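## Task

Read the three labels written on the ticket at the desk's front edge. Each cardboard box on the shelf is identified by the label on the shelf edge directly beneath it. Move the three boxes whose labels match the ticket onto the desk. They must stay there on their own, without the robot holding or propping them. The robot must not tip over or finish leaning, or the task fails.

## Robot and tools

Robot: a simulated Hello Robot Stretch 3 with a single arm. It has a two-wheel differential base (0.33 m long, 0.34 m wide), a lift carrying the arm up and down a mast, and a telescoping arm that reaches out to the robot's right side, ending in a wrist (yaw, pitch, roll) and a two-finger gripper. The base cannot slide sideways; to shift the gripper forward or back you drive the base. On-the-spot turns pivot about the wheel-axle midpoint, 0.05 m behind the front edge. With the arm in and the wrist folded, turning sweeps a 0.28 m radius; an unfolded level wrist reaches beyond it.

Frames: the base frame has its origin on the floor between the drive wheels, x forward, y left, z up. hand_pose is reported in it, at the point where closed fingertips meet. The odometry frame is the base frame as it was at the scene's start; heading is positive leftward, -3.142 to 3.142.

execute_actions takes "actions", a list run in order (empty list = just report state and images). Each action can hold "robot", "steps" (1 to 450 control steps at 30 per second, default 1) and "until". {"steps": n} alone waits. "robot" is one command, a list of up to 8 commands run in sequence (items may be {"pause_s": s}, at most 15 s), or {"stop": true}, which brakes everything and clears the queue. A command may contain:
- "base": exactly one of {"translate_m": d} (metres, forward positive, |d| at most 1) or {"rotate_rad": a} (radians, counter-clockwise/left positive, |a| at most 3.2). Both are offsets relative to where the base is when that command begins.
- "joints": absolute targets by name; unnamed joints keep their old targets. lift_m 0 to 1.1 (arm height on mast); arm_m 0 to 0.52 (extension); wrist_yaw_rad -1.345 to 4.42 (0 along the arm, positive toward the front, 3.0 folded over the base); wrist_pitch_rad -1.57 to 0.451 (0 level, negative tips fingers down); wrist_roll_rad -2.911 to 2.911 (0 fingers side by side); gripper_m -0.089 to 0.179 (larger is wider; actual fingertip gap is about 0.007 m less when nearly shut and 0.025 m less when wide, zero below 0.007); head_pan_rad -3.953 to 1.73 (0 forward, positive left, -1.57 faces along the arm); head_tilt_rad -1.53 to 0.419 (negative looks down).
- "contact_limits": {"arm_m": effort %} (1 to 100), how hard the arm may push before stopping; lower is gentler, too low stops at once. It holds until the next arm_m command.
Motions run in parallel and keep going after the call returns; a new command overrides at once and discards the rest of an older queue. Out-of-range values reject the whole call.

"until" ends a step count early: {"robot": {"status": "ended"}} fires when nothing reads moving and no queue runs. Fields can be compared, e.g. {"lift_m": [">", 0.3]} or a status word or ["!=", "moving"]. {"any": {"status": "ended"}} fires when any one motion ends.

zoom_image: {"camera": head_camera | nav_camera | wrist_camera, "region": [x0, y0, x1, y1]} in pixels from the top-left of that camera's latest image, up to 504 by 504. Use it to read shelf labels and the ticket. head_camera and nav_camera move with head_pan_rad/head_tilt_rad; wrist_camera rides on the gripper.

finished_scene: {"scene": n} ends the current scene irreversibly and reports success, then gives the next scene's task. Before calling it, wait until all motion has ended and the gripper has let go.

Results: base_status and joint_status per joint: moving, done (within tolerance), off_target (stopped short, may still push), contact_stop (lift or arm hit something and went slack), time_out, stopped, not_commanded, torque_fault (wrist servo off about 10 s, limp). The base bracket shows distance moved versus goal. joint_goals, measured_speeds, motor_effort (percent, bracket = peak), refusals, queue (idle/running/done/dropped/stopped) and queue_left. Lines beginning refused:, dropped: or replaced: explain rejected or cut-short commands. robot.on_its_own appears when the robot changed a goal itself, a joint is slack or off, a motor strains at rest, or base_tilt drifts 3 degrees or more. lidar_m lists 12 ranges in 30-degree sectors counter-clockwise from straight ahead (4th left, 7th behind, 10th right), in a plane 0.17 m high. wrist_depth_mm and head_depth_mm are 7x7 median depth grids. base_tilt gives forward/right lean in degrees.

Speed: the base is fast only when stowed (lift_m under 0.30, arm_m under 0.03, wrist_yaw_rad over 2.54); otherwise it is slow.

Gripping: command gripper_m below the object's width; lower squeezes more, but too hard trips a stall guard and the grip weakens. Release by opening at least 0.02 beyond the contact value. Readings and done do not prove a hold; check images and depth.

Cautions: fold or unfold the wrist only with lift_m between 0.32 and 0.95, pitch -0.4 and roll about 0; once folded the lift may go down to 0.25. With yaw below -0.4 keep pitch at -0.5 or lower. Pushing an immovable thing with the gripper higher than about 0.45 m, pushing again after a contact_stop, driving while holding or hooking something fixed, or snagging furniture (especially reversing) can tip the robot. If it leans, reverse the last move in small steps, take the gripper off what it presses, and lower lift_m to about 0.2 if needed. Avoid drops, slams, hard pushes and knocking items off; loose objects may occasionally be nudged by outside disturbances.

Each tool is called after "Emit:" in YAML: its name, and indented under it one key for each argument.

## Session

Emit:
execute_actions:
  actions: []

Scene clock: 0.00 s.
robot.base_odometry: x=+0.000 y=+0.000 heading=+0.000 (m, m, rad; robot's odometry frame)
robot.turned_by_wheels: +0.000 (rad since the last result)
robot.turned_by_imu: +0.000 (rad since the last result)
robot.base_tilt: forward=-1.7 right=+1.3 (deg)
robot.lidar_m: 2.26 1.98 1.99 2.32 2.72 2.45 2.06 1.79 1.79 1.86 1.46 1.64
robot.head_depth_mm: 1963 2163 2191 2140 2159 2162 2081 / 1977 2343 2335 2388 2345 2367 2021 / 2006 2616 2616 2581 2600 2619 2032 / 1998 2727 2784 2799 2826 2769 2010 / 2010 2451 2487 2558 2550 2568 2009 / 2041 2230 2257 2294 2357 2370 1992 / 1956 2019 2030 2062 2111 2127 1945
robot.base_status: not_commanded
robot.joint_positions: lift_m=+0.540 arm_m=+0.002 wrist_yaw_rad=+3.099 wrist_pitch_rad=-0.460 wrist_roll_rad=+0.016 gripper_m=+0.037 head_pan_rad=+0.011 head_tilt_rad=-0.022
robot.joint_goals: lift_m=+0.540 arm_m=+0.002 wrist_yaw_rad=+3.099 wrist_pitch_rad=-0.460 wrist_roll_rad=+0.016 gripper_m=+0.037 head_pan_rad=+0.011 head_tilt_rad=-0.022
robot.joint_status: lift_m=not_commanded arm_m=not_commanded wrist_yaw_rad=not_commanded wrist_pitch_rad=not_commanded wrist_roll_rad=not_commanded gripper_m=not_commanded head_pan_rad=not_commanded head_tilt_rad=not_commanded
robot.measured_speeds: translate_m=+0.000 rotate_rad=+0.000 lift_m=+0.000 arm_m=+0.000 wrist_yaw_rad=+0.000 wrist_pitch_rad=+0.000 wrist_roll_rad=+0.000 head_pan_rad=+0.000 head_tilt_rad=+0.000
robot: refusals=0 queue=idle queue_left=0
robot.motor_effort: left_wheel=+0 right_wheel=-1 lift_m=+23 arm_m=+0 wrist_yaw_rad=+1 wrist_pitch_rad=+4 wrist_roll_rad=+0 gripper_m=+0 head_pan_rad=+0 head_tilt_rad=+2 (%)
robot.hand_pose: x=-0.0119 y=+0.0714 z=+0.5432 quat_wxyz=(+0.177, +0.697, +0.145, +0.679) (m; robot's base frame)
robot.wrist_depth_mm: - - - - - - - / - - - - - - - / - - - - - - - / - - - - - - - / 930 927 903 889 890 839 811 / 806 787 778 754 - 738 705 / 696 685 666 665 648 639 638
pictures: head_camera (sideways: a quarter turn clockwise sets it upright), nav_camera (sideways: a quarter turn counterclockwise sets it upright), wrist_camera
Images, in order (width x height): head_camera 896x504, nav_camera 672x504, wrist_camera 644x364.

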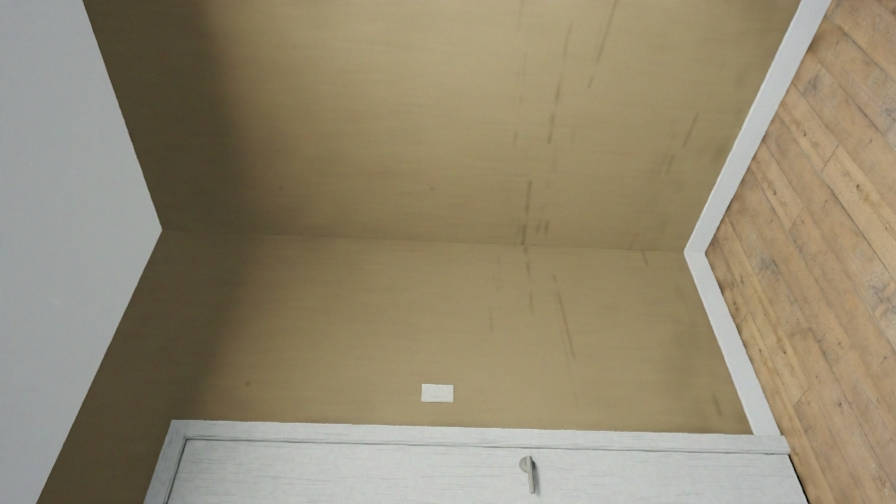

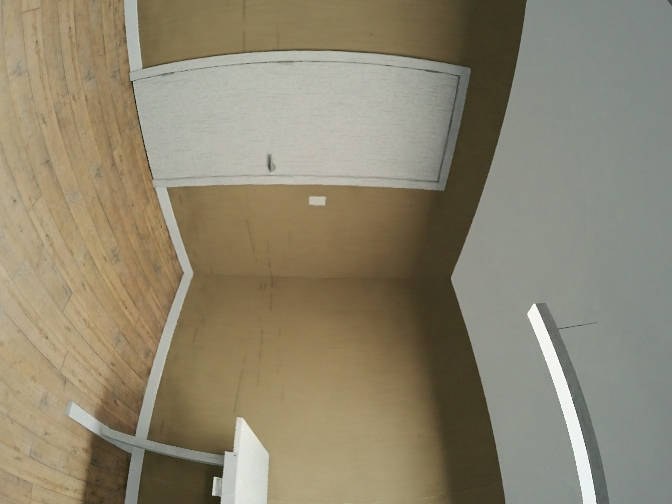

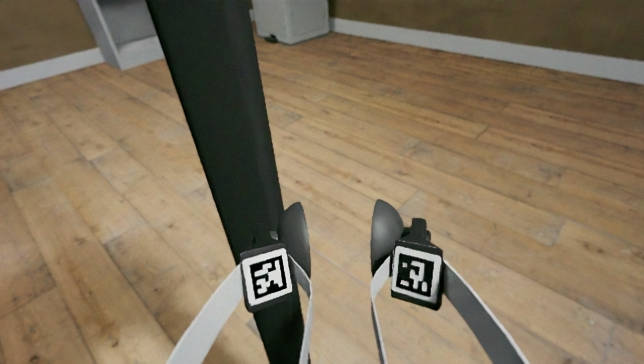

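Emit:
execute_actions:
  actions:
    - {"robot":{"joints":{"head_pan_rad":-1.0,"head_tilt_rad":-0.4}},"steps":99,"until":{"robot":{"status":"ended"}}}

Emit:
execute_actions:
  actions:
    - {"robot":{"joints":{"head_pan_rad":-2.4,"head_tilt_rad":-0.3}},"steps":99,"until":{"robot":{"status":"ended"}}}

Emit:
execute_actions:
  actions:
    - {"robot":{"joints":{"head_pan_rad":-3.9}},"steps":99,"until":{"robot":{"status":"ended"}}}

Scene clock: 5.47 s.
robot.base_odometry: x=+0.000 y=+0.000 heading=+0.000 (m, m, rad; robot's odometry frame)
robot.turned_by_wheels: +0.000 (rad since the last result)
robot.turned_by_imu: +0.001 (rad since the last result)
robot.base_tilt: forward=-1.5 right=+1.3 (deg)
robot.lidar_m: 2.26 1.98 2.00 2.31 2.71 2.44 2.07 1.79 1.78 1.86 1.47 1.64
robot.head_depth_mm: 1898 2068 1944 2488 2290 1710 1373 / 1882 2007 1905 2379 2132 1702 1373 / 1813 1967 1856 2236 2121 1691 1366 / 1750 1920 1812 2231 2077 1684 1361 / 1737 1873 1754 2254 2203 1677 1345 / 1708 1833 1554 2199 2172 1661 1345 / 1676 1799 1486 2116 2006 1664 1333
robot.base_status: not_commanded
robot.joint_positions: lift_m=+0.540 arm_m=+0.002 wrist_yaw_rad=+3.099 wrist_pitch_rad=-0.460 wrist_roll_rad=+0.016 gripper_m=+0.037 head_pan_rad=-0.993 head_tilt_rad=-0.395
robot.joint_goals: lift_m=+0.540 arm_m=+0.002 wrist_yaw_rad=+3.099 wrist_pitch_rad=-0.460 wrist_roll_rad=+0.016 gripper_m=+0.037 head_pan_rad=-1.000 head_tilt_rad=-0.400
robot.joint_status: lift_m=not_commanded arm_m=not_commanded wrist_yaw_rad=not_commanded wrist_pitch_rad=not_commanded wrist_roll_rad=not_commanded gripper_m=not_commanded head_pan_rad=done head_tilt_rad=done
robot.measured_speeds: translate_m=+0.000 rotate_rad=+0.000 lift_m=+0.000 arm_m=+0.000 wrist_yaw_rad=+0.000 wrist_pitch_rad=+0.000 wrist_roll_rad=+0.000 head_pan_rad=+0.000 head_tilt_rad=+0.000
robot: refusals=0 queue=done queue_left=0
robot.motor_effort: left_wheel=-1(1) right_wheel=+0(0) lift_m=+23(23) arm_m=+0(0) wrist_yaw_rad=+1(1) wrist_pitch_rad=+4(4) wrist_roll_rad=+0(0) gripper_m=+1(1) head_pan_rad=-4(49) head_tilt_rad=-3(26) (%)
robot.hand_pose: x=-0.0119 y=+0.0714 z=+0.5432 quat_wxyz=(+0.177, +0.697, +0.145, +0.679) (m; robot's base frame)
robot.wrist_depth_mm: - - - - - - - / - - - - - - - / - - - - - - - / - - - - - - - / 945 932 899 870 881 842 818 / 806 788 776 758 - 729 717 / 705 684 668 669 646 634 632
pictures: head_camera (sideways: a quarter turn clockwise sets it upright), nav_camera (sideways: a quarter turn counterclockwise sets it upright), wrist_camera
Images, in order (width x height): head_camera 896x504, nav_camera 672x504, wrist_camera 644x364.

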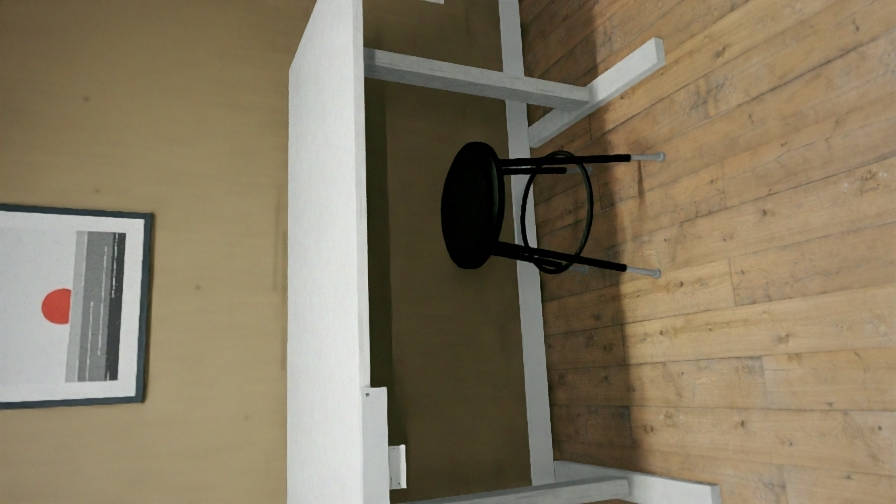

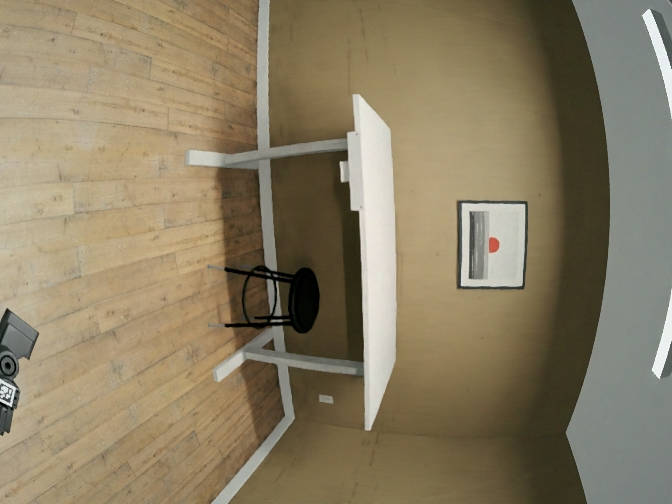

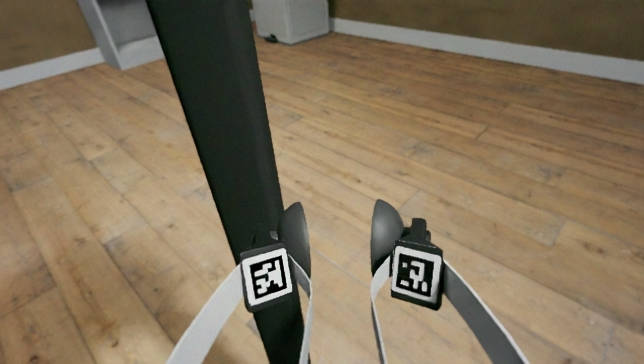

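Scene clock: 6.73 s.
robot.base_odometry: x=+0.000 y=+0.000 heading=+0.000 (m, m, rad; robot's odometry frame)
robot.turned_by_wheels: +0.000 (rad since the last result)
robot.turned_by_imu: +0.000 (rad since the last result)
robot.base_tilt: forward=-1.6 right=+1.2 (deg)
robot.lidar_m: 2.26 1.98 1.99 2.32 2.71 2.43 2.07 1.78 1.79 1.86 1.47 1.64
robot.head_depth_mm: 1549 1654 1772 1882 2050 1893 1468 / 1539 1651 1757 1884 2031 1879 1464 / 1534 1637 1754 1872 2046 1845 1448 / 1529 1626 1748 1874 2014 1854 1448 / 1519 1626 1730 1878 2011 1838 1435 / 1517 1621 1719 1861 2023 1818 1442 / 1512 1604 1700 1844 2001 1818 1423
robot.base_status: not_commanded
robot.joint_positions: lift_m=+0.540 arm_m=+0.002 wrist_yaw_rad=+3.099 wrist_pitch_rad=-0.460 wrist_roll_rad=+0.016 gripper_m=+0.037 head_pan_rad=-2.393 head_tilt_rad=-0.310
robot.joint_goals: lift_m=+0.540 arm_m=+0.002 wrist_yaw_rad=+3.099 wrist_pitch_rad=-0.460 wrist_roll_rad=+0.016 gripper_m=+0.037 head_pan_rad=-2.400 head_tilt_rad=-0.300
robot.joint_status: lift_m=not_commanded arm_m=not_commanded wrist_yaw_rad=not_commanded wrist_pitch_rad=not_commanded wrist_roll_rad=not_commanded gripper_m=not_commanded head_pan_rad=done head_tilt_rad=done
robot.measured_speeds: translate_m=+0.000 rotate_rad=+0.000 lift_m=+0.000 arm_m=+0.000 wrist_yaw_rad=+0.000 wrist_pitch_rad=+0.000 wrist_roll_rad=+0.000 head_pan_rad=+0.000 head_tilt_rad=+0.000
robot: refusals=0 queue=done queue_left=0
robot.motor_effort: left_wheel=-1(1) right_wheel=-1(0) lift_m=+23(23) arm_m=+0(1) wrist_yaw_rad=+1(0) wrist_pitch_rad=+4(4) wrist_roll_rad=+0(0) gripper_m=+2(0) head_pan_rad=-4(49) head_tilt_rad=+4(16) (%)
robot.hand_pose: x=-0.0119 y=+0.0714 z=+0.5432 quat_wxyz=(+0.177, +0.697, +0.145, +0.679) (m; robot's base frame)
robot.wrist_depth_mm: - - - - - - - / - - - - - - - / - - - - - - - / - - - - - - - / 929 925 905 869 884 836 820 / 809 789 776 758 - 732 717 / 701 687 667 662 648 639 633
pictures: head_camera (sideways: a quarter turn clockwise sets it upright), nav_camera (sideways: a quarter turn counterclockwise sets it upright), wrist_camera
Images, in order (width x height): head_camera 896x504, nav_camera 672x504, wrist_camera 644x364.

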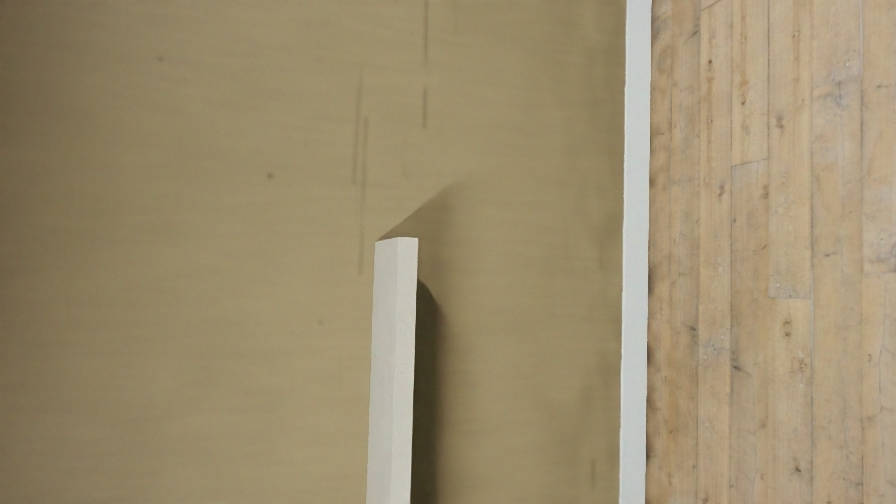

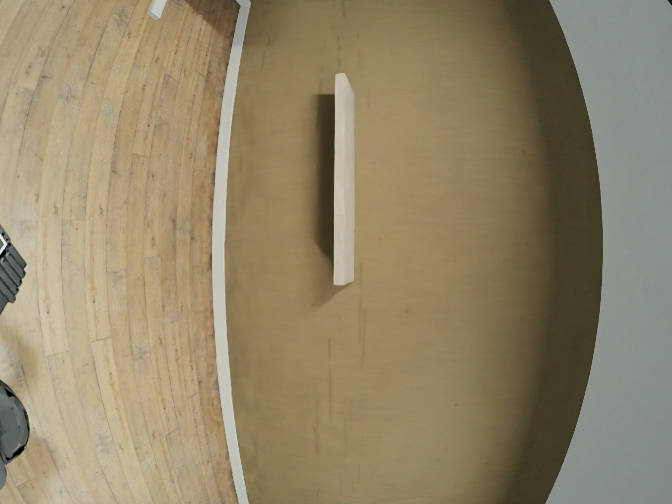

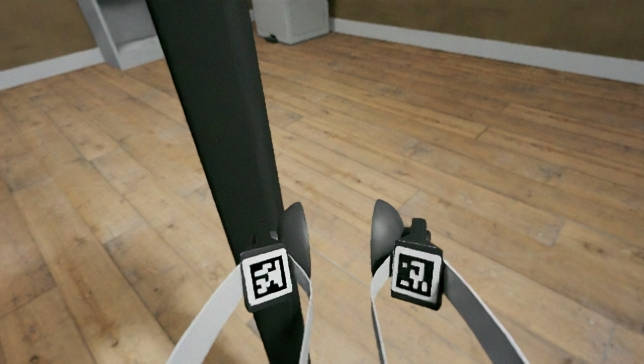

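Scene clock: 8.03 s.
robot.base_odometry: x=+0.000 y=+0.000 heading=+0.000 (m, m, rad; robot's odometry frame)
robot.turned_by_wheels: +0.000 (rad since the last result)
robot.turned_by_imu: +0.000 (rad since the last result)
robot.base_tilt: forward=-1.6 right=+1.3 (deg)
robot.lidar_m: 2.26 1.98 2.00 2.31 2.71 2.44 2.07 1.79 1.78 1.86 1.47 1.64
robot.head_depth_mm: - - - - - - - / 2361 2479 2644 - - - - / 2348 2519 2669 2930 2525 1853 1482 / 2381 2512 2666 2869 2542 1832 1442 / 2387 2517 2644 2856 2482 1838 1445 / 2388 2546 2713 2796 2512 1846 1432 / 2386 2544 2678 2773 2470 1818 1425
robot.base_status: not_commanded
robot.joint_positions: lift_m=+0.540 arm_m=+0.002 wrist_yaw_rad=+3.099 wrist_pitch_rad=-0.460 wrist_roll_rad=+0.016 gripper_m=+0.037 head_pan_rad=-3.893 head_tilt_rad=-0.310
robot.joint_goals: lift_m=+0.540 arm_m=+0.002 wrist_yaw_rad=+3.099 wrist_pitch_rad=-0.460 wrist_roll_rad=+0.016 gripper_m=+0.037 head_pan_rad=-3.900 head_tilt_rad=-0.300
robot.joint_status: lift_m=not_commanded arm_m=not_commanded wrist_yaw_rad=not_commanded wrist_pitch_rad=not_commanded wrist_roll_rad=not_commanded gripper_m=not_commanded head_pan_rad=done head_tilt_rad=done
robot.measured_speeds: translate_m=+0.000 rotate_rad=+0.000 lift_m=+0.000 arm_m=+0.000 wrist_yaw_rad=+0.000 wrist_pitch_rad=+0.000 wrist_roll_rad=+0.000 head_pan_rad=+0.000 head_tilt_rad=+0.000
robot: refusals=0 queue=done queue_left=0
robot.motor_effort: left_wheel=-1(1) right_wheel=+0(0) lift_m=+23(23) arm_m=-1(0) wrist_yaw_rad=+1(0) wrist_pitch_rad=+4(4) wrist_roll_rad=+0(0) gripper_m=+0(0) head_pan_rad=-3(49) head_tilt_rad=+5(5) (%)
robot.hand_pose: x=-0.0119 y=+0.0714 z=+0.5432 quat_wxyz=(+0.177, +0.697, +0.145, +0.679) (m; robot's base frame)
robot.wrist_depth_mm: - - - - - - - / - - - - - - - / - - - - - - - / - - - - - - - / 949 923 882 895 865 847 818 / 806 785 776 766 - 735 712 / 698 693 667 664 658 644 624
pictures: head_camera (sideways: a quarter turn clockwise sets it upright), nav_camera (sideways: a quarter turn counterclockwise sets it upright), wrist_camera
Images, in order (width x height): head_camera 896x504, nav_camera 672x504, wrist_camera 644x364.

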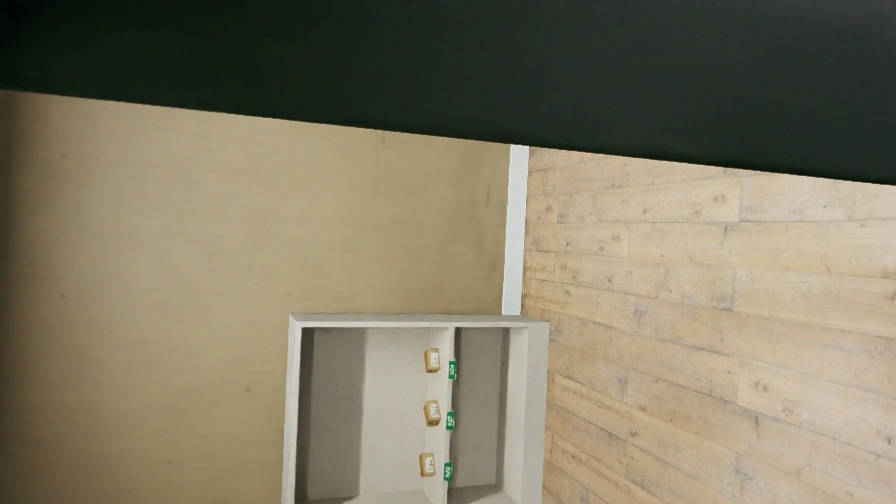

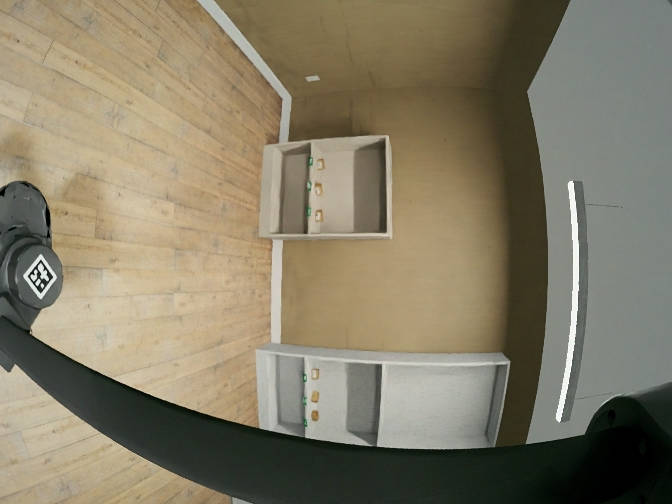

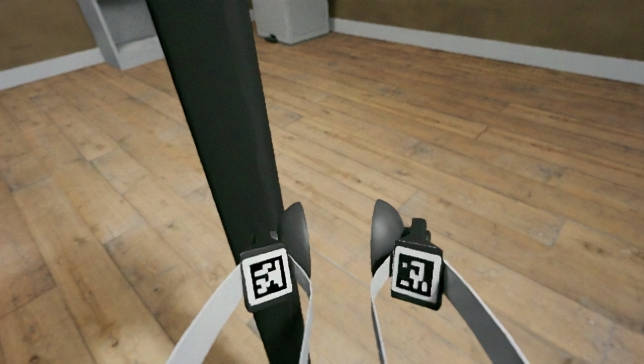

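Emit:
execute_actions:
  actions:
    - {"robot":[{"base":{"rotate_rad":-0.6},"joints":{"head_pan_rad":-0.1,"head_tilt_rad":-0.6,"wrist_pitch_rad":-0.4,"wrist_yaw_rad":1.57}},{"base":{"translate_m":0.6},"joints":{"wrist_pitch_rad":0.2,"lift_m":0.5,"gripper_m":0.15}}],"steps":450,"until":{"robot":{"status":"ended"}}}

Scene clock: 21.67 s.
robot.base_odometry: x=+0.495 y=-0.339 heading=-0.600 (m, m, rad; robot's odometry frame)
robot.turned_by_wheels: -0.600 (rad since the last result)
robot.turned_by_imu: -0.593 (rad since the last result)
robot.base_tilt: forward=-1.7 right=+1.3 (deg)
robot.lidar_m: 1.04 1.65 1.87 1.86 2.10 2.80 3.06 2.30 1.91 1.90 1.06 0.94
robot.head_depth_mm: 1195 1288 859 1708 1766 1424 1216 / 1211 1300 855 1733 1760 1436 1218 / 1216 1302 843 1761 1763 1440 1221 / 1228 1305 834 1777 1743 1443 1203 / 1241 1320 827 1275 1632 1387 1198 / 1243 1370 815 1827 1724 1412 1199 / 1263 1413 1516 1858 1715 1402 1194
robot.base_status: done (translate_m +0.6000 of +0.6000)
robot.joint_positions: lift_m=+0.501 arm_m=+0.002 wrist_yaw_rad=+1.574 wrist_pitch_rad=+0.176 wrist_roll_rad=+0.016 gripper_m=+0.150 head_pan_rad=-0.107 head_tilt_rad=-0.593
robot.joint_goals: lift_m=+0.500 arm_m=+0.002 wrist_yaw_rad=+1.570 wrist_pitch_rad=+0.200 wrist_roll_rad=+0.016 gripper_m=+0.150 head_pan_rad=-0.100 head_tilt_rad=-0.600
robot.joint_status: lift_m=done arm_m=not_commanded wrist_yaw_rad=done wrist_pitch_rad=done wrist_roll_rad=not_commanded gripper_m=done head_pan_rad=done head_tilt_rad=done
robot.measured_speeds: translate_m=+0.000 rotate_rad=+0.000 lift_m=+0.000 arm_m=+0.000 wrist_yaw_rad=+0.000 wrist_pitch_rad=+0.000 wrist_roll_rad=+0.000 head_pan_rad=+0.000 head_tilt_rad=+0.000
robot: refusals=0 queue=done queue_left=0
robot.motor_effort: left_wheel=+1(6) right_wheel=-2(5) lift_m=+13(21) arm_m=+0(0) wrist_yaw_rad=-1(2) wrist_pitch_rad=+8(5) wrist_roll_rad=+0(0) gripper_m=+1(81) head_pan_rad=+4(50) head_tilt_rad=-3(26) (%)
robot.hand_pose: x=+0.2352 y=-0.1466 z=+0.6603 quat_wxyz=(+0.449, +0.460, -0.545, +0.539) (m; robot's base frame)
robot.wrist_depth_mm: - - - 573 583 559 571 / - - 774 812 811 777 774 / - - - - - - - / - - - - - - - / - - - - - - 677 / - - - - - - - / - - - - - - -
pictures: head_camera (sideways: a quarter turn clockwise sets it upright), nav_camera (sideways: a quarter turn counterclockwise sets it upright), wrist_camera
Images, in order (width x height): head_camera 896x504, nav_camera 672x504, wrist_camera 644x364.

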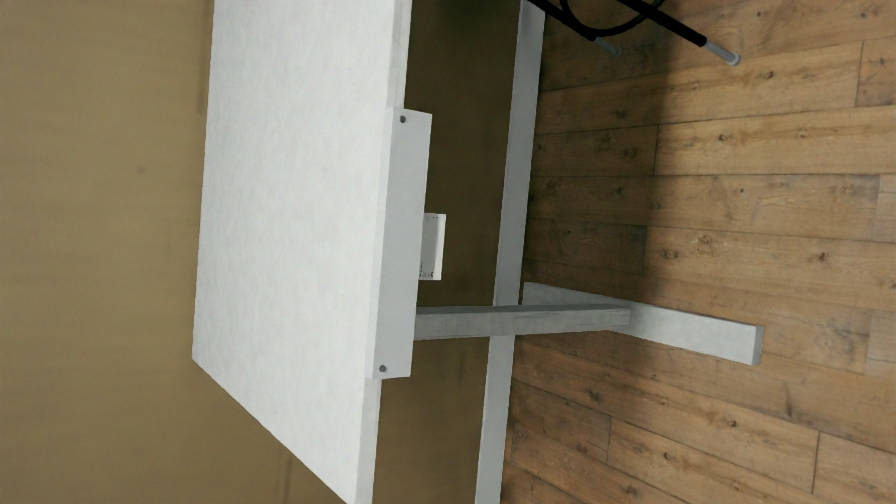

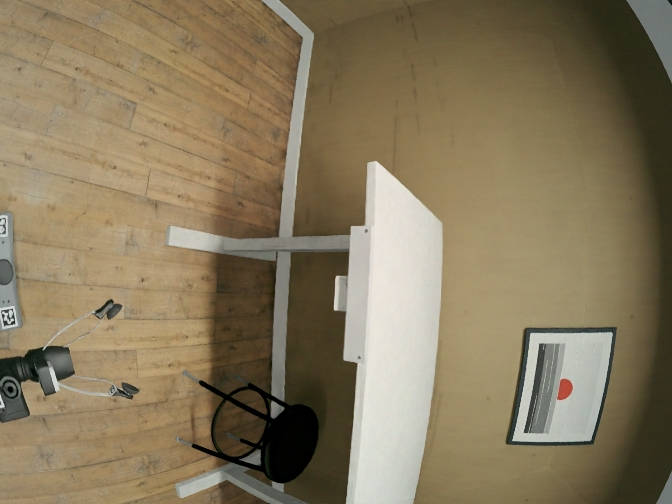

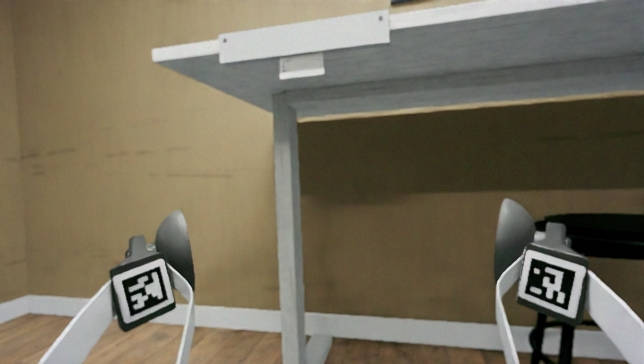

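Emit:
zoom_image:
  camera: "wrist_camera"
  region: [200,0,420,110]

Emit:
zoom_image:
  camera: "head_camera"
  region: [350,160,510,320]

Region (200, 0, 420, 110) of wrist_camera's 644x364 image, scaled by 2.291.

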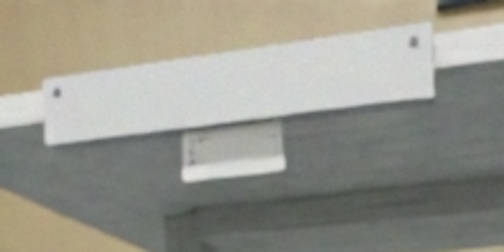

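Region (350, 160, 510, 320) of head_camera's 896x504 image, scaled by 3.150, with more detail than that image has.

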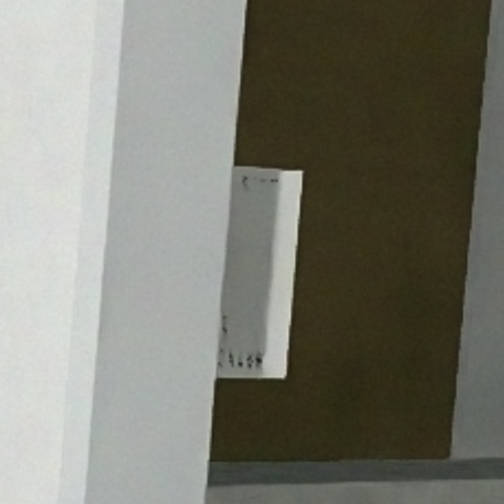

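Emit:
execute_actions:
  actions:
    - {"robot":{"base":{"translate_m":0.4},"joints":{"wrist_pitch_rad":0.45,"lift_m":0.55,"wrist_yaw_rad":1.75,"head_tilt_rad":-1.0,"head_pan_rad":-0.25}},"steps":450,"until":{"robot":{"status":"ended"}}}

Scene clock: 39.27 s.
robot.base_odometry: x=+0.825 y=-0.565 heading=-0.600 (m, m, rad; robot's odometry frame)
robot.turned_by_wheels: +0.000 (rad since the last result)
robot.turned_by_imu: +0.002 (rad since the last result)
robot.base_tilt: forward=-1.7 right=+1.4 (deg)
robot.lidar_m: 0.64 1.22 1.77 1.78 2.01 3.12 3.46 2.39 1.98 1.98 0.67 1.10
robot.head_depth_mm: 636 525 448 432 1357 1217 1138 / 627 523 446 429 1351 1230 - / 626 519 444 426 1349 1231 1117 / 622 516 443 423 1343 1207 1126 / 619 515 440 421 1328 1199 1105 / 615 513 439 419 1327 1205 1104 / 612 509 436 1411 1329 1193 1089
robot.base_status: done (translate_m +0.4000 of +0.4000)
robot.joint_positions: lift_m=+0.549 arm_m=+0.002 wrist_yaw_rad=+1.746 wrist_pitch_rad=+0.427 wrist_roll_rad=+0.016 gripper_m=+0.150 head_pan_rad=-0.243 head_tilt_rad=-0.988
robot.joint_goals: lift_m=+0.550 arm_m=+0.002 wrist_yaw_rad=+1.750 wrist_pitch_rad=+0.450 wrist_roll_rad=+0.016 gripper_m=+0.150 head_pan_rad=-0.250 head_tilt_rad=-1.000
robot.joint_status: lift_m=done arm_m=not_commanded wrist_yaw_rad=done wrist_pitch_rad=done wrist_roll_rad=not_commanded gripper_m=done head_pan_rad=done head_tilt_rad=done
robot.measured_speeds: translate_m=+0.000 rotate_rad=+0.000 lift_m=+0.000 arm_m=+0.000 wrist_yaw_rad=+0.000 wrist_pitch_rad=+0.000 wrist_roll_rad=+0.000 head_pan_rad=+0.000 head_tilt_rad=+0.000
robot: refusals=0 queue=done queue_left=0
robot.motor_effort: left_wheel=+1(5) right_wheel=-2(1) lift_m=+32(33) arm_m=+0(0) wrist_yaw_rad=+3(5) wrist_pitch_rad=+7(8) wrist_roll_rad=+0(0) gripper_m=+2(0) head_pan_rad=-3(24) head_tilt_rad=-5(31) (%)
robot.hand_pose: x=+0.2181 y=-0.1048 z=+0.7724 quat_wxyz=(+0.325, +0.439, -0.561, +0.622) (m; robot's base frame)
robot.wrist_depth_mm: - - 286 237 217 249 252 / - 353 276 237 316 321 326 / - 425 429 437 446 450 426 / - - - 606 575 772 779 / - - - - 948 872 780 / - - - - 937 850 743 / - - - 596 887 818 745
pictures: head_camera (sideways: a quarter turn clockwise sets it upright), nav_camera (sideways: a quarter turn counterclockwise sets it upright), wrist_camera
Images, in order (width x height): head_camera 896x504, nav_camera 672x504, wrist_camera 644x364.

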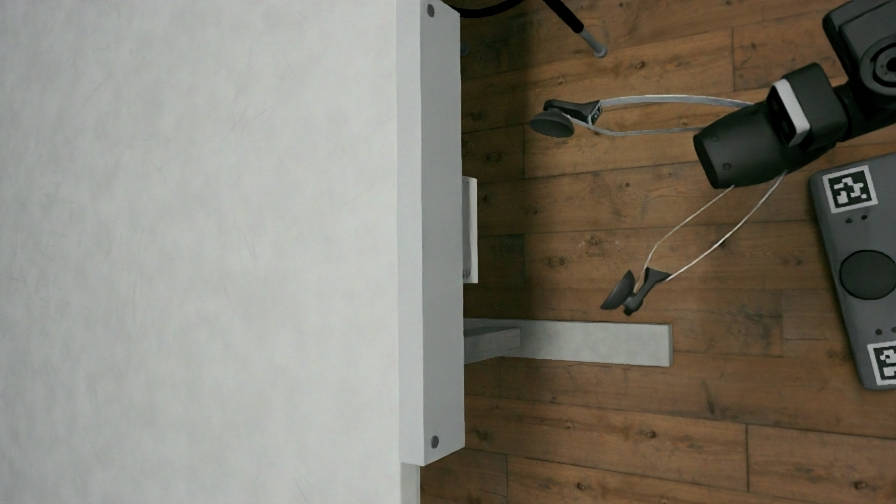

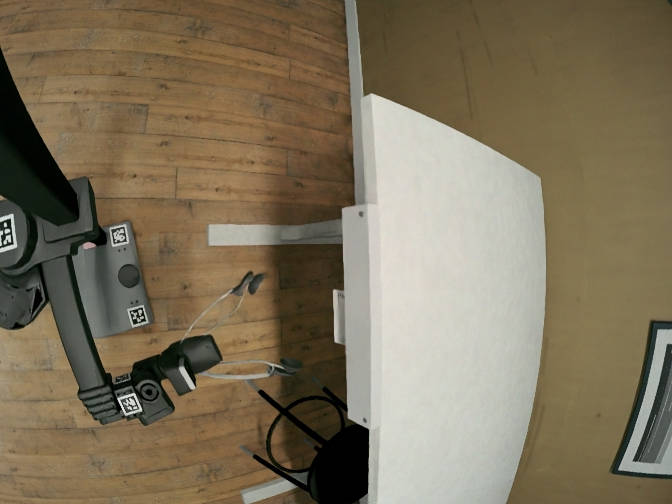

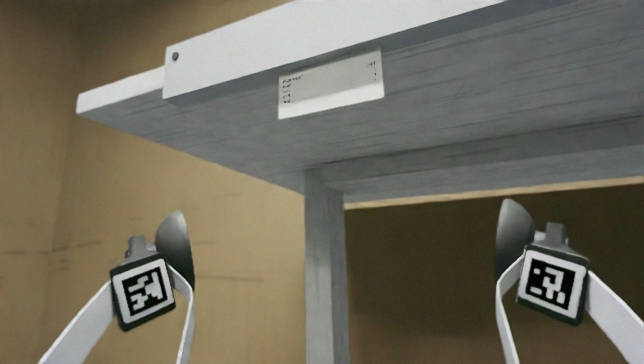

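Emit:
execute_actions:
  actions:
    - {"robot":[{"joints":{"wrist_pitch_rad":0.15,"lift_m":0.66,"wrist_yaw_rad":1.95}},{"base":{"translate_m":0.1}}],"steps":450,"until":{"robot":{"status":"ended"}}}

Emit:
zoom_image:
  camera: "wrist_camera"
  region: [200,0,520,200]

Scene clock: 46.60 s.
robot.base_odometry: x=+0.908 y=-0.621 heading=-0.600 (m, m, rad; robot's odometry frame)
robot.turned_by_wheels: +0.000 (rad since the last result)
robot.turned_by_imu: +0.001 (rad since the last result)
robot.base_tilt: forward=-1.6 right=+1.3 (deg)
robot.lidar_m: 0.54 1.11 1.79 1.75 1.99 3.21 3.57 2.41 2.01 0.86 0.62 1.00
robot.head_depth_mm: 634 524 448 391 366 1215 1141 / 629 522 445 389 364 1235 - / 627 519 444 388 361 1254 1115 / 622 516 442 386 360 1212 1127 / 617 514 440 384 359 1168 1109 / 616 512 438 383 358 1204 1089 / 612 510 436 381 1273 1199 1089
robot.base_status: done (translate_m +0.1000 of +0.1000)
robot.joint_positions: lift_m=+0.659 arm_m=+0.002 wrist_yaw_rad=+1.946 wrist_pitch_rad=+0.135 wrist_roll_rad=+0.016 gripper_m=+0.150 head_pan_rad=-0.243 head_tilt_rad=-0.988
robot.joint_goals: lift_m=+0.660 arm_m=+0.002 wrist_yaw_rad=+1.950 wrist_pitch_rad=+0.150 wrist_roll_rad=+0.016 gripper_m=+0.150 head_pan_rad=-0.250 head_tilt_rad=-1.000
robot.joint_status: lift_m=done arm_m=not_commanded wrist_yaw_rad=done wrist_pitch_rad=done wrist_roll_rad=not_commanded gripper_m=done head_pan_rad=done head_tilt_rad=done
robot.measured_speeds: translate_m=+0.000 rotate_rad=+0.000 lift_m=+0.000 arm_m=+0.000 wrist_yaw_rad=+0.000 wrist_pitch_rad=+0.000 wrist_roll_rad=+0.000 head_pan_rad=+0.000 head_tilt_rad=+0.000
robot: refusals=0 queue=done queue_left=0
robot.motor_effort: left_wheel=+1(6) right_wheel=-3(2) lift_m=+33(34) arm_m=-1(1) wrist_yaw_rad=+2(4) wrist_pitch_rad=+5(8) wrist_roll_rad=+0(0) gripper_m=+2(1) head_pan_rad=-4(4) head_tilt_rad=-6(6) (%)
robot.hand_pose: x=+0.2179 y=-0.0530 z=+0.8088 quat_wxyz=(+0.354, +0.561, -0.439, +0.606) (m; robot's base frame)
robot.wrist_depth_mm: - 157 135 111 94 81 222 / - 301 315 113 97 87 311 / - - - - 480 744 676 / - - - - 853 786 690 / - - - - 530 819 684 / - - - - 533 810 674 / - - - - 532 804 725
pictures: head_camera (sideways: a quarter turn clockwise sets it upright), nav_camera (sideways: a quarter turn counterclockwise sets it upright), wrist_camera
Images, in order (width x height): head_camera 896x504, nav_camera 672x504, wrist_camera 644x364.

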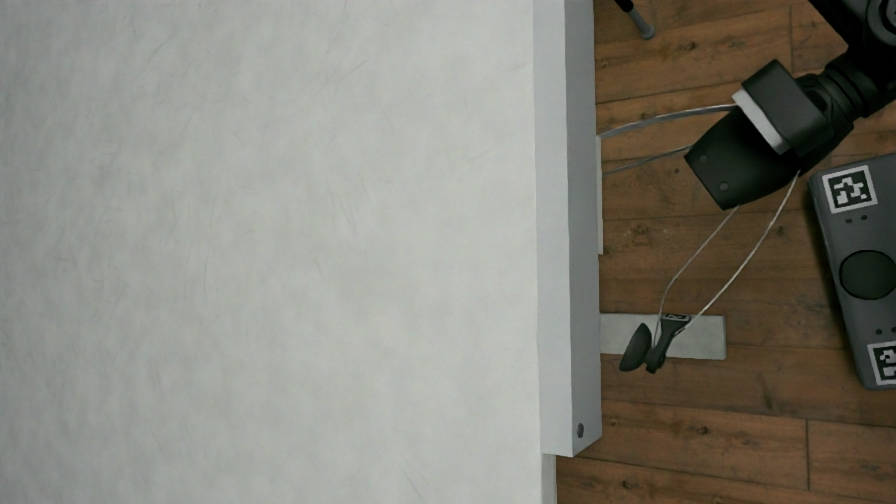

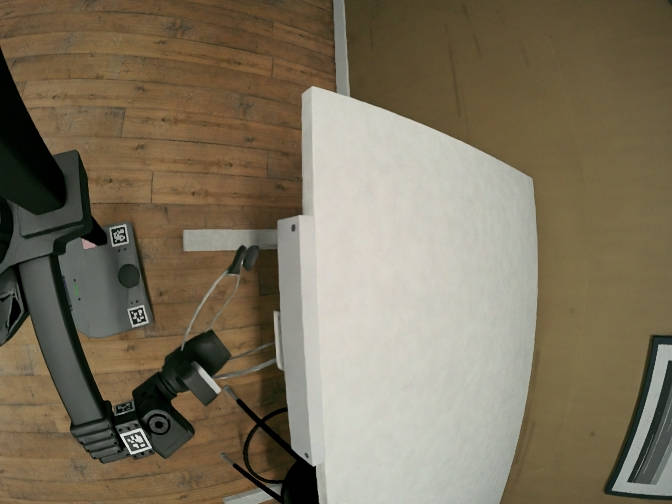

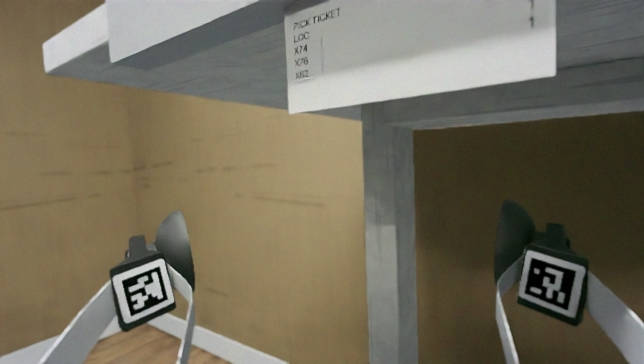

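Region (200, 0, 520, 200) of wrist_camera's 644x364 image, scaled by 1.575; it fills the top 315 rows of this view, and the rest is white.

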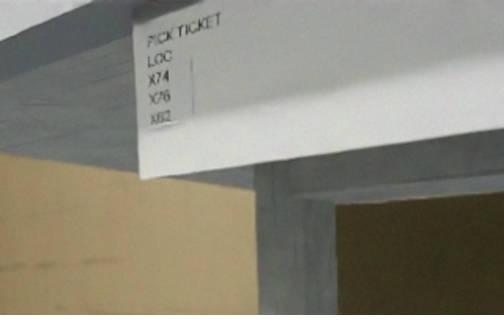

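Emit:
execute_actions:
  actions:
    - {"robot":[{"base":{"translate_m":-0.25},"joints":{"wrist_pitch_rad":-0.4,"lift_m":0.45,"gripper_m":0.04}},{"joints":{"wrist_yaw_rad":3.0,"lift_m":0.33,"head_pan_rad":0.45,"head_tilt_rad":-0.5},"base":{"rotate_rad":2.92}},{"joints":{"lift_m":0.26}},{"base":{"translate_m":1}},{"base":{"translate_m":1}}],"steps":450,"until":{"robot":{"status":"ended"}}}
    - {"steps":450,"until":{"robot":{"status":"ended"}}}

Emit:
execute_actions:
  actions:
    - {"robot":{"joints":{"head_pan_rad":-0.5}},"steps":450,"until":{"robot":{"status":"ended"}}}

Scene clock: 76.03 s.
robot.base_odometry: x=-0.661 y=+0.985 heading=+2.320 (m, m, rad; robot's odometry frame)
robot.turned_by_wheels: +2.920 (rad since the last result)
robot.turned_by_imu: +2.903 (rad since the last result)
robot.base_tilt: forward=-1.6 right=+1.3 (deg)
robot.lidar_m: 1.29 1.38 1.85 2.04 2.09 2.67 2.77 2.56 1.83 1.74 1.45 1.58
robot.head_depth_mm: 1242 1351 1462 1623 1778 1546 1268 / 1286 1412 1539 1716 1851 1536 1264 / 1346 1458 1612 1786 1887 1532 1269 / 1408 1493 1566 1803 1860 1529 1263 / 1467 1560 1753 1836 1832 1519 1257 / 1533 1648 1846 2047 1884 1506 1256 / 1609 1730 1919 2044 1869 1500 1245
robot.base_status: done (translate_m +1.0000 of +1.0000)
robot.joint_positions: lift_m=+0.261 arm_m=+0.002 wrist_yaw_rad=+2.997 wrist_pitch_rad=-0.413 wrist_roll_rad=+0.016 gripper_m=+0.040 head_pan_rad=+0.443 head_tilt_rad=-0.506
robot.joint_goals: lift_m=+0.260 arm_m=+0.002 wrist_yaw_rad=+3.000 wrist_pitch_rad=-0.400 wrist_roll_rad=+0.016 gripper_m=+0.040 head_pan_rad=+0.450 head_tilt_rad=-0.500
robot.joint_status: lift_m=done arm_m=not_commanded wrist_yaw_rad=done wrist_pitch_rad=done wrist_roll_rad=not_commanded gripper_m=done head_pan_rad=done head_tilt_rad=done
robot.measured_speeds: translate_m=+0.000 rotate_rad=+0.000 lift_m=+0.000 arm_m=+0.000 wrist_yaw_rad=+0.000 wrist_pitch_rad=+0.000 wrist_roll_rad=+0.000 head_pan_rad=+0.000 head_tilt_rad=+0.000
robot: refusals=0 queue=done queue_left=0
robot.motor_effort: left_wheel=-3(7) right_wheel=+1(4) lift_m=+13(34) arm_m=+0(1) wrist_yaw_rad=+2(4) wrist_pitch_rad=+4(4) wrist_roll_rad=+0(0) gripper_m=-1(81) head_pan_rad=+4(45) head_tilt_rad=+3(31) (%)
robot.hand_pose: x=+0.0111 y=+0.0753 z=+0.2742 quat_wxyz=(+0.196, +0.706, +0.093, +0.674) (m; robot's base frame)
robot.wrist_depth_mm: - - - - - - - / - - - - - - - / 940 904 882 843 812 783 757 / 726 704 681 662 650 625 610 / 587 570 - 546 555 516 513 / 493 496 - - - 452 438 / 438 - - - 398 389 385
pictures: head_camera (sideways: a quarter turn clockwise sets it upright), nav_camera (sideways: a quarter turn counterclockwise sets it upright), wrist_camera
Images, in order (width x height): head_camera 896x504, nav_camera 672x504, wrist_camera 644x364.

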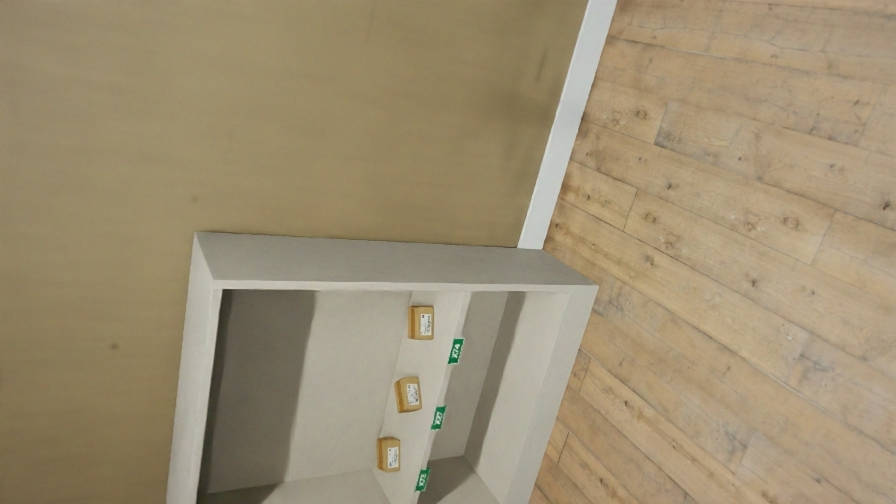

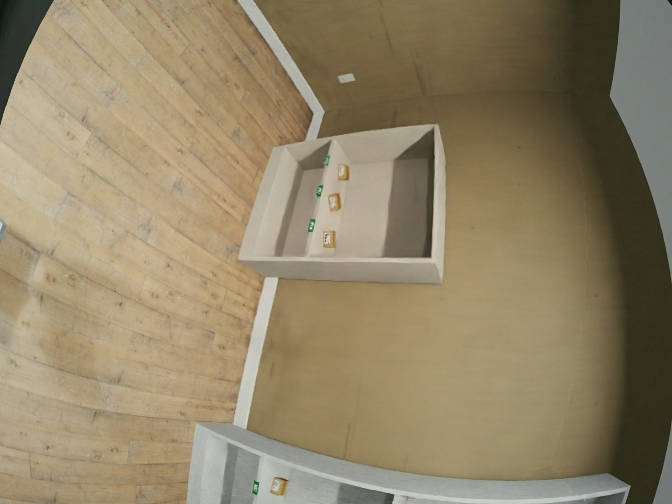

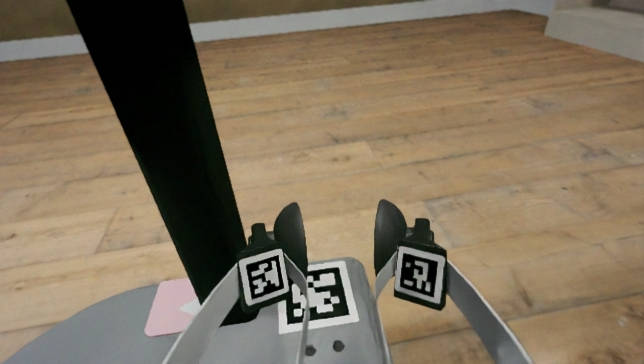

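Scene clock: 77.10 s.
robot.base_odometry: x=-0.661 y=+0.985 heading=+2.320 (m, m, rad; robot's odometry frame)
robot.turned_by_wheels: +0.000 (rad since the last result)
robot.turned_by_imu: +0.000 (rad since the last result)
robot.base_tilt: forward=-1.6 right=+1.4 (deg)
robot.lidar_m: 1.28 1.39 1.85 2.04 2.10 2.67 2.78 2.56 1.83 1.74 1.45 1.58
robot.head_depth_mm: 1831 1982 2152 1818 1777 1540 1276 / 1432 1633 2154 2372 1930 1533 1275 / 1533 1624 1828 1976 1918 1528 1271 / 1458 1560 1796 1849 1848 1524 1256 / 1376 1490 1673 1744 1795 1520 1251 / 1307 1379 1547 1575 1707 1507 1249 / 1129 1283 1488 1677 1815 1491 1240
robot.base_status: done (translate_m +1.0000 of +1.0000)
robot.joint_positions: lift_m=+0.261 arm_m=+0.002 wrist_yaw_rad=+2.997 wrist_pitch_rad=-0.413 wrist_roll_rad=+0.016 gripper_m=+0.040 head_pan_rad=-0.493 head_tilt_rad=-0.506
robot.joint_goals: lift_m=+0.260 arm_m=+0.002 wrist_yaw_rad=+3.000 wrist_pitch_rad=-0.400 wrist_roll_rad=+0.016 gripper_m=+0.040 head_pan_rad=-0.500 head_tilt_rad=-0.500
robot.joint_status: lift_m=done arm_m=not_commanded wrist_yaw_rad=done wrist_pitch_rad=done wrist_roll_rad=not_commanded gripper_m=done head_pan_rad=done head_tilt_rad=done
robot.measured_speeds: translate_m=+0.000 rotate_rad=+0.000 lift_m=+0.000 arm_m=+0.000 wrist_yaw_rad=+0.000 wrist_pitch_rad=+0.000 wrist_roll_rad=+0.000 head_pan_rad=+0.000 head_tilt_rad=+0.000
robot: refusals=0 queue=done queue_left=0
robot.motor_effort: left_wheel=-3(3) right_wheel=+2(1) lift_m=+13(12) arm_m=-1(1) wrist_yaw_rad=+2(2) wrist_pitch_rad=+4(4) wrist_roll_rad=+0(0) gripper_m=-1(1) head_pan_rad=-4(49) head_tilt_rad=+4(4) (%)
robot.hand_pose: x=+0.0111 y=+0.0753 z=+0.2742 quat_wxyz=(+0.196, +0.706, +0.093, +0.674) (m; robot's base frame)
robot.wrist_depth_mm: - - - - - - - / - - - - - - - / 958 891 872 845 820 780 764 / 726 705 678 663 650 624 611 / 585 574 - 543 556 521 513 / 490 503 - - - 449 438 / 435 - - - 395 387 383
pictures: head_camera (sideways: a quarter turn clockwise sets it upright), nav_camera (sideways: a quarter turn counterclockwise sets it upright), wrist_camera
Images, in order (width x height): head_camera 896x504, nav_camera 672x504, wrist_camera 644x364.

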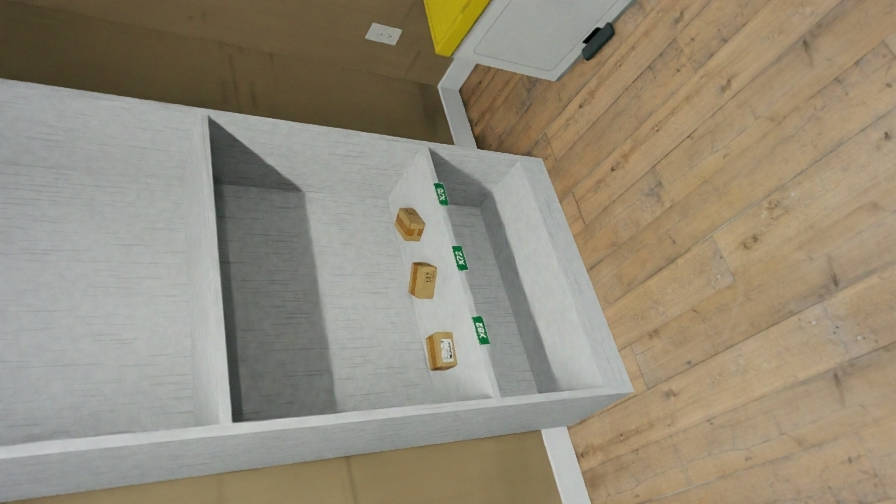

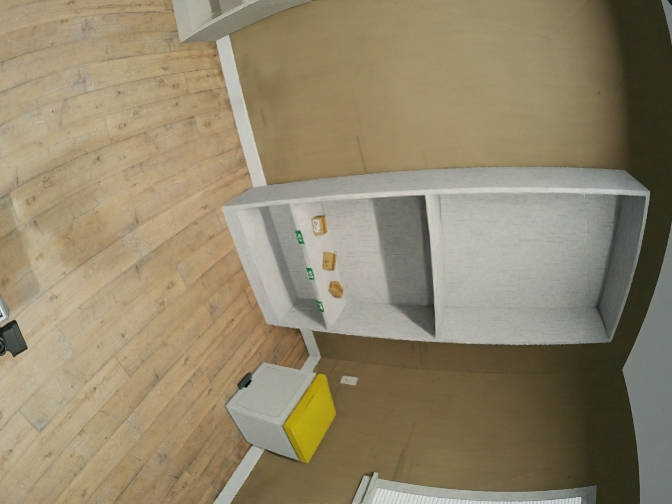

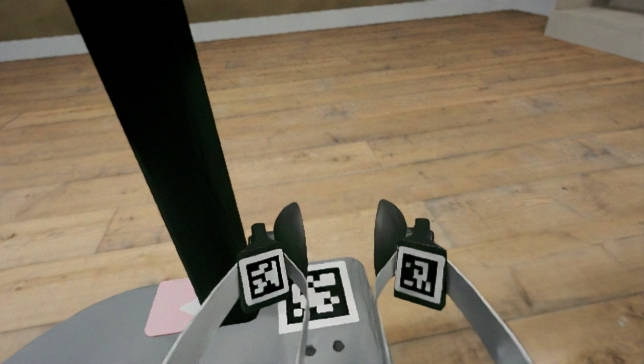

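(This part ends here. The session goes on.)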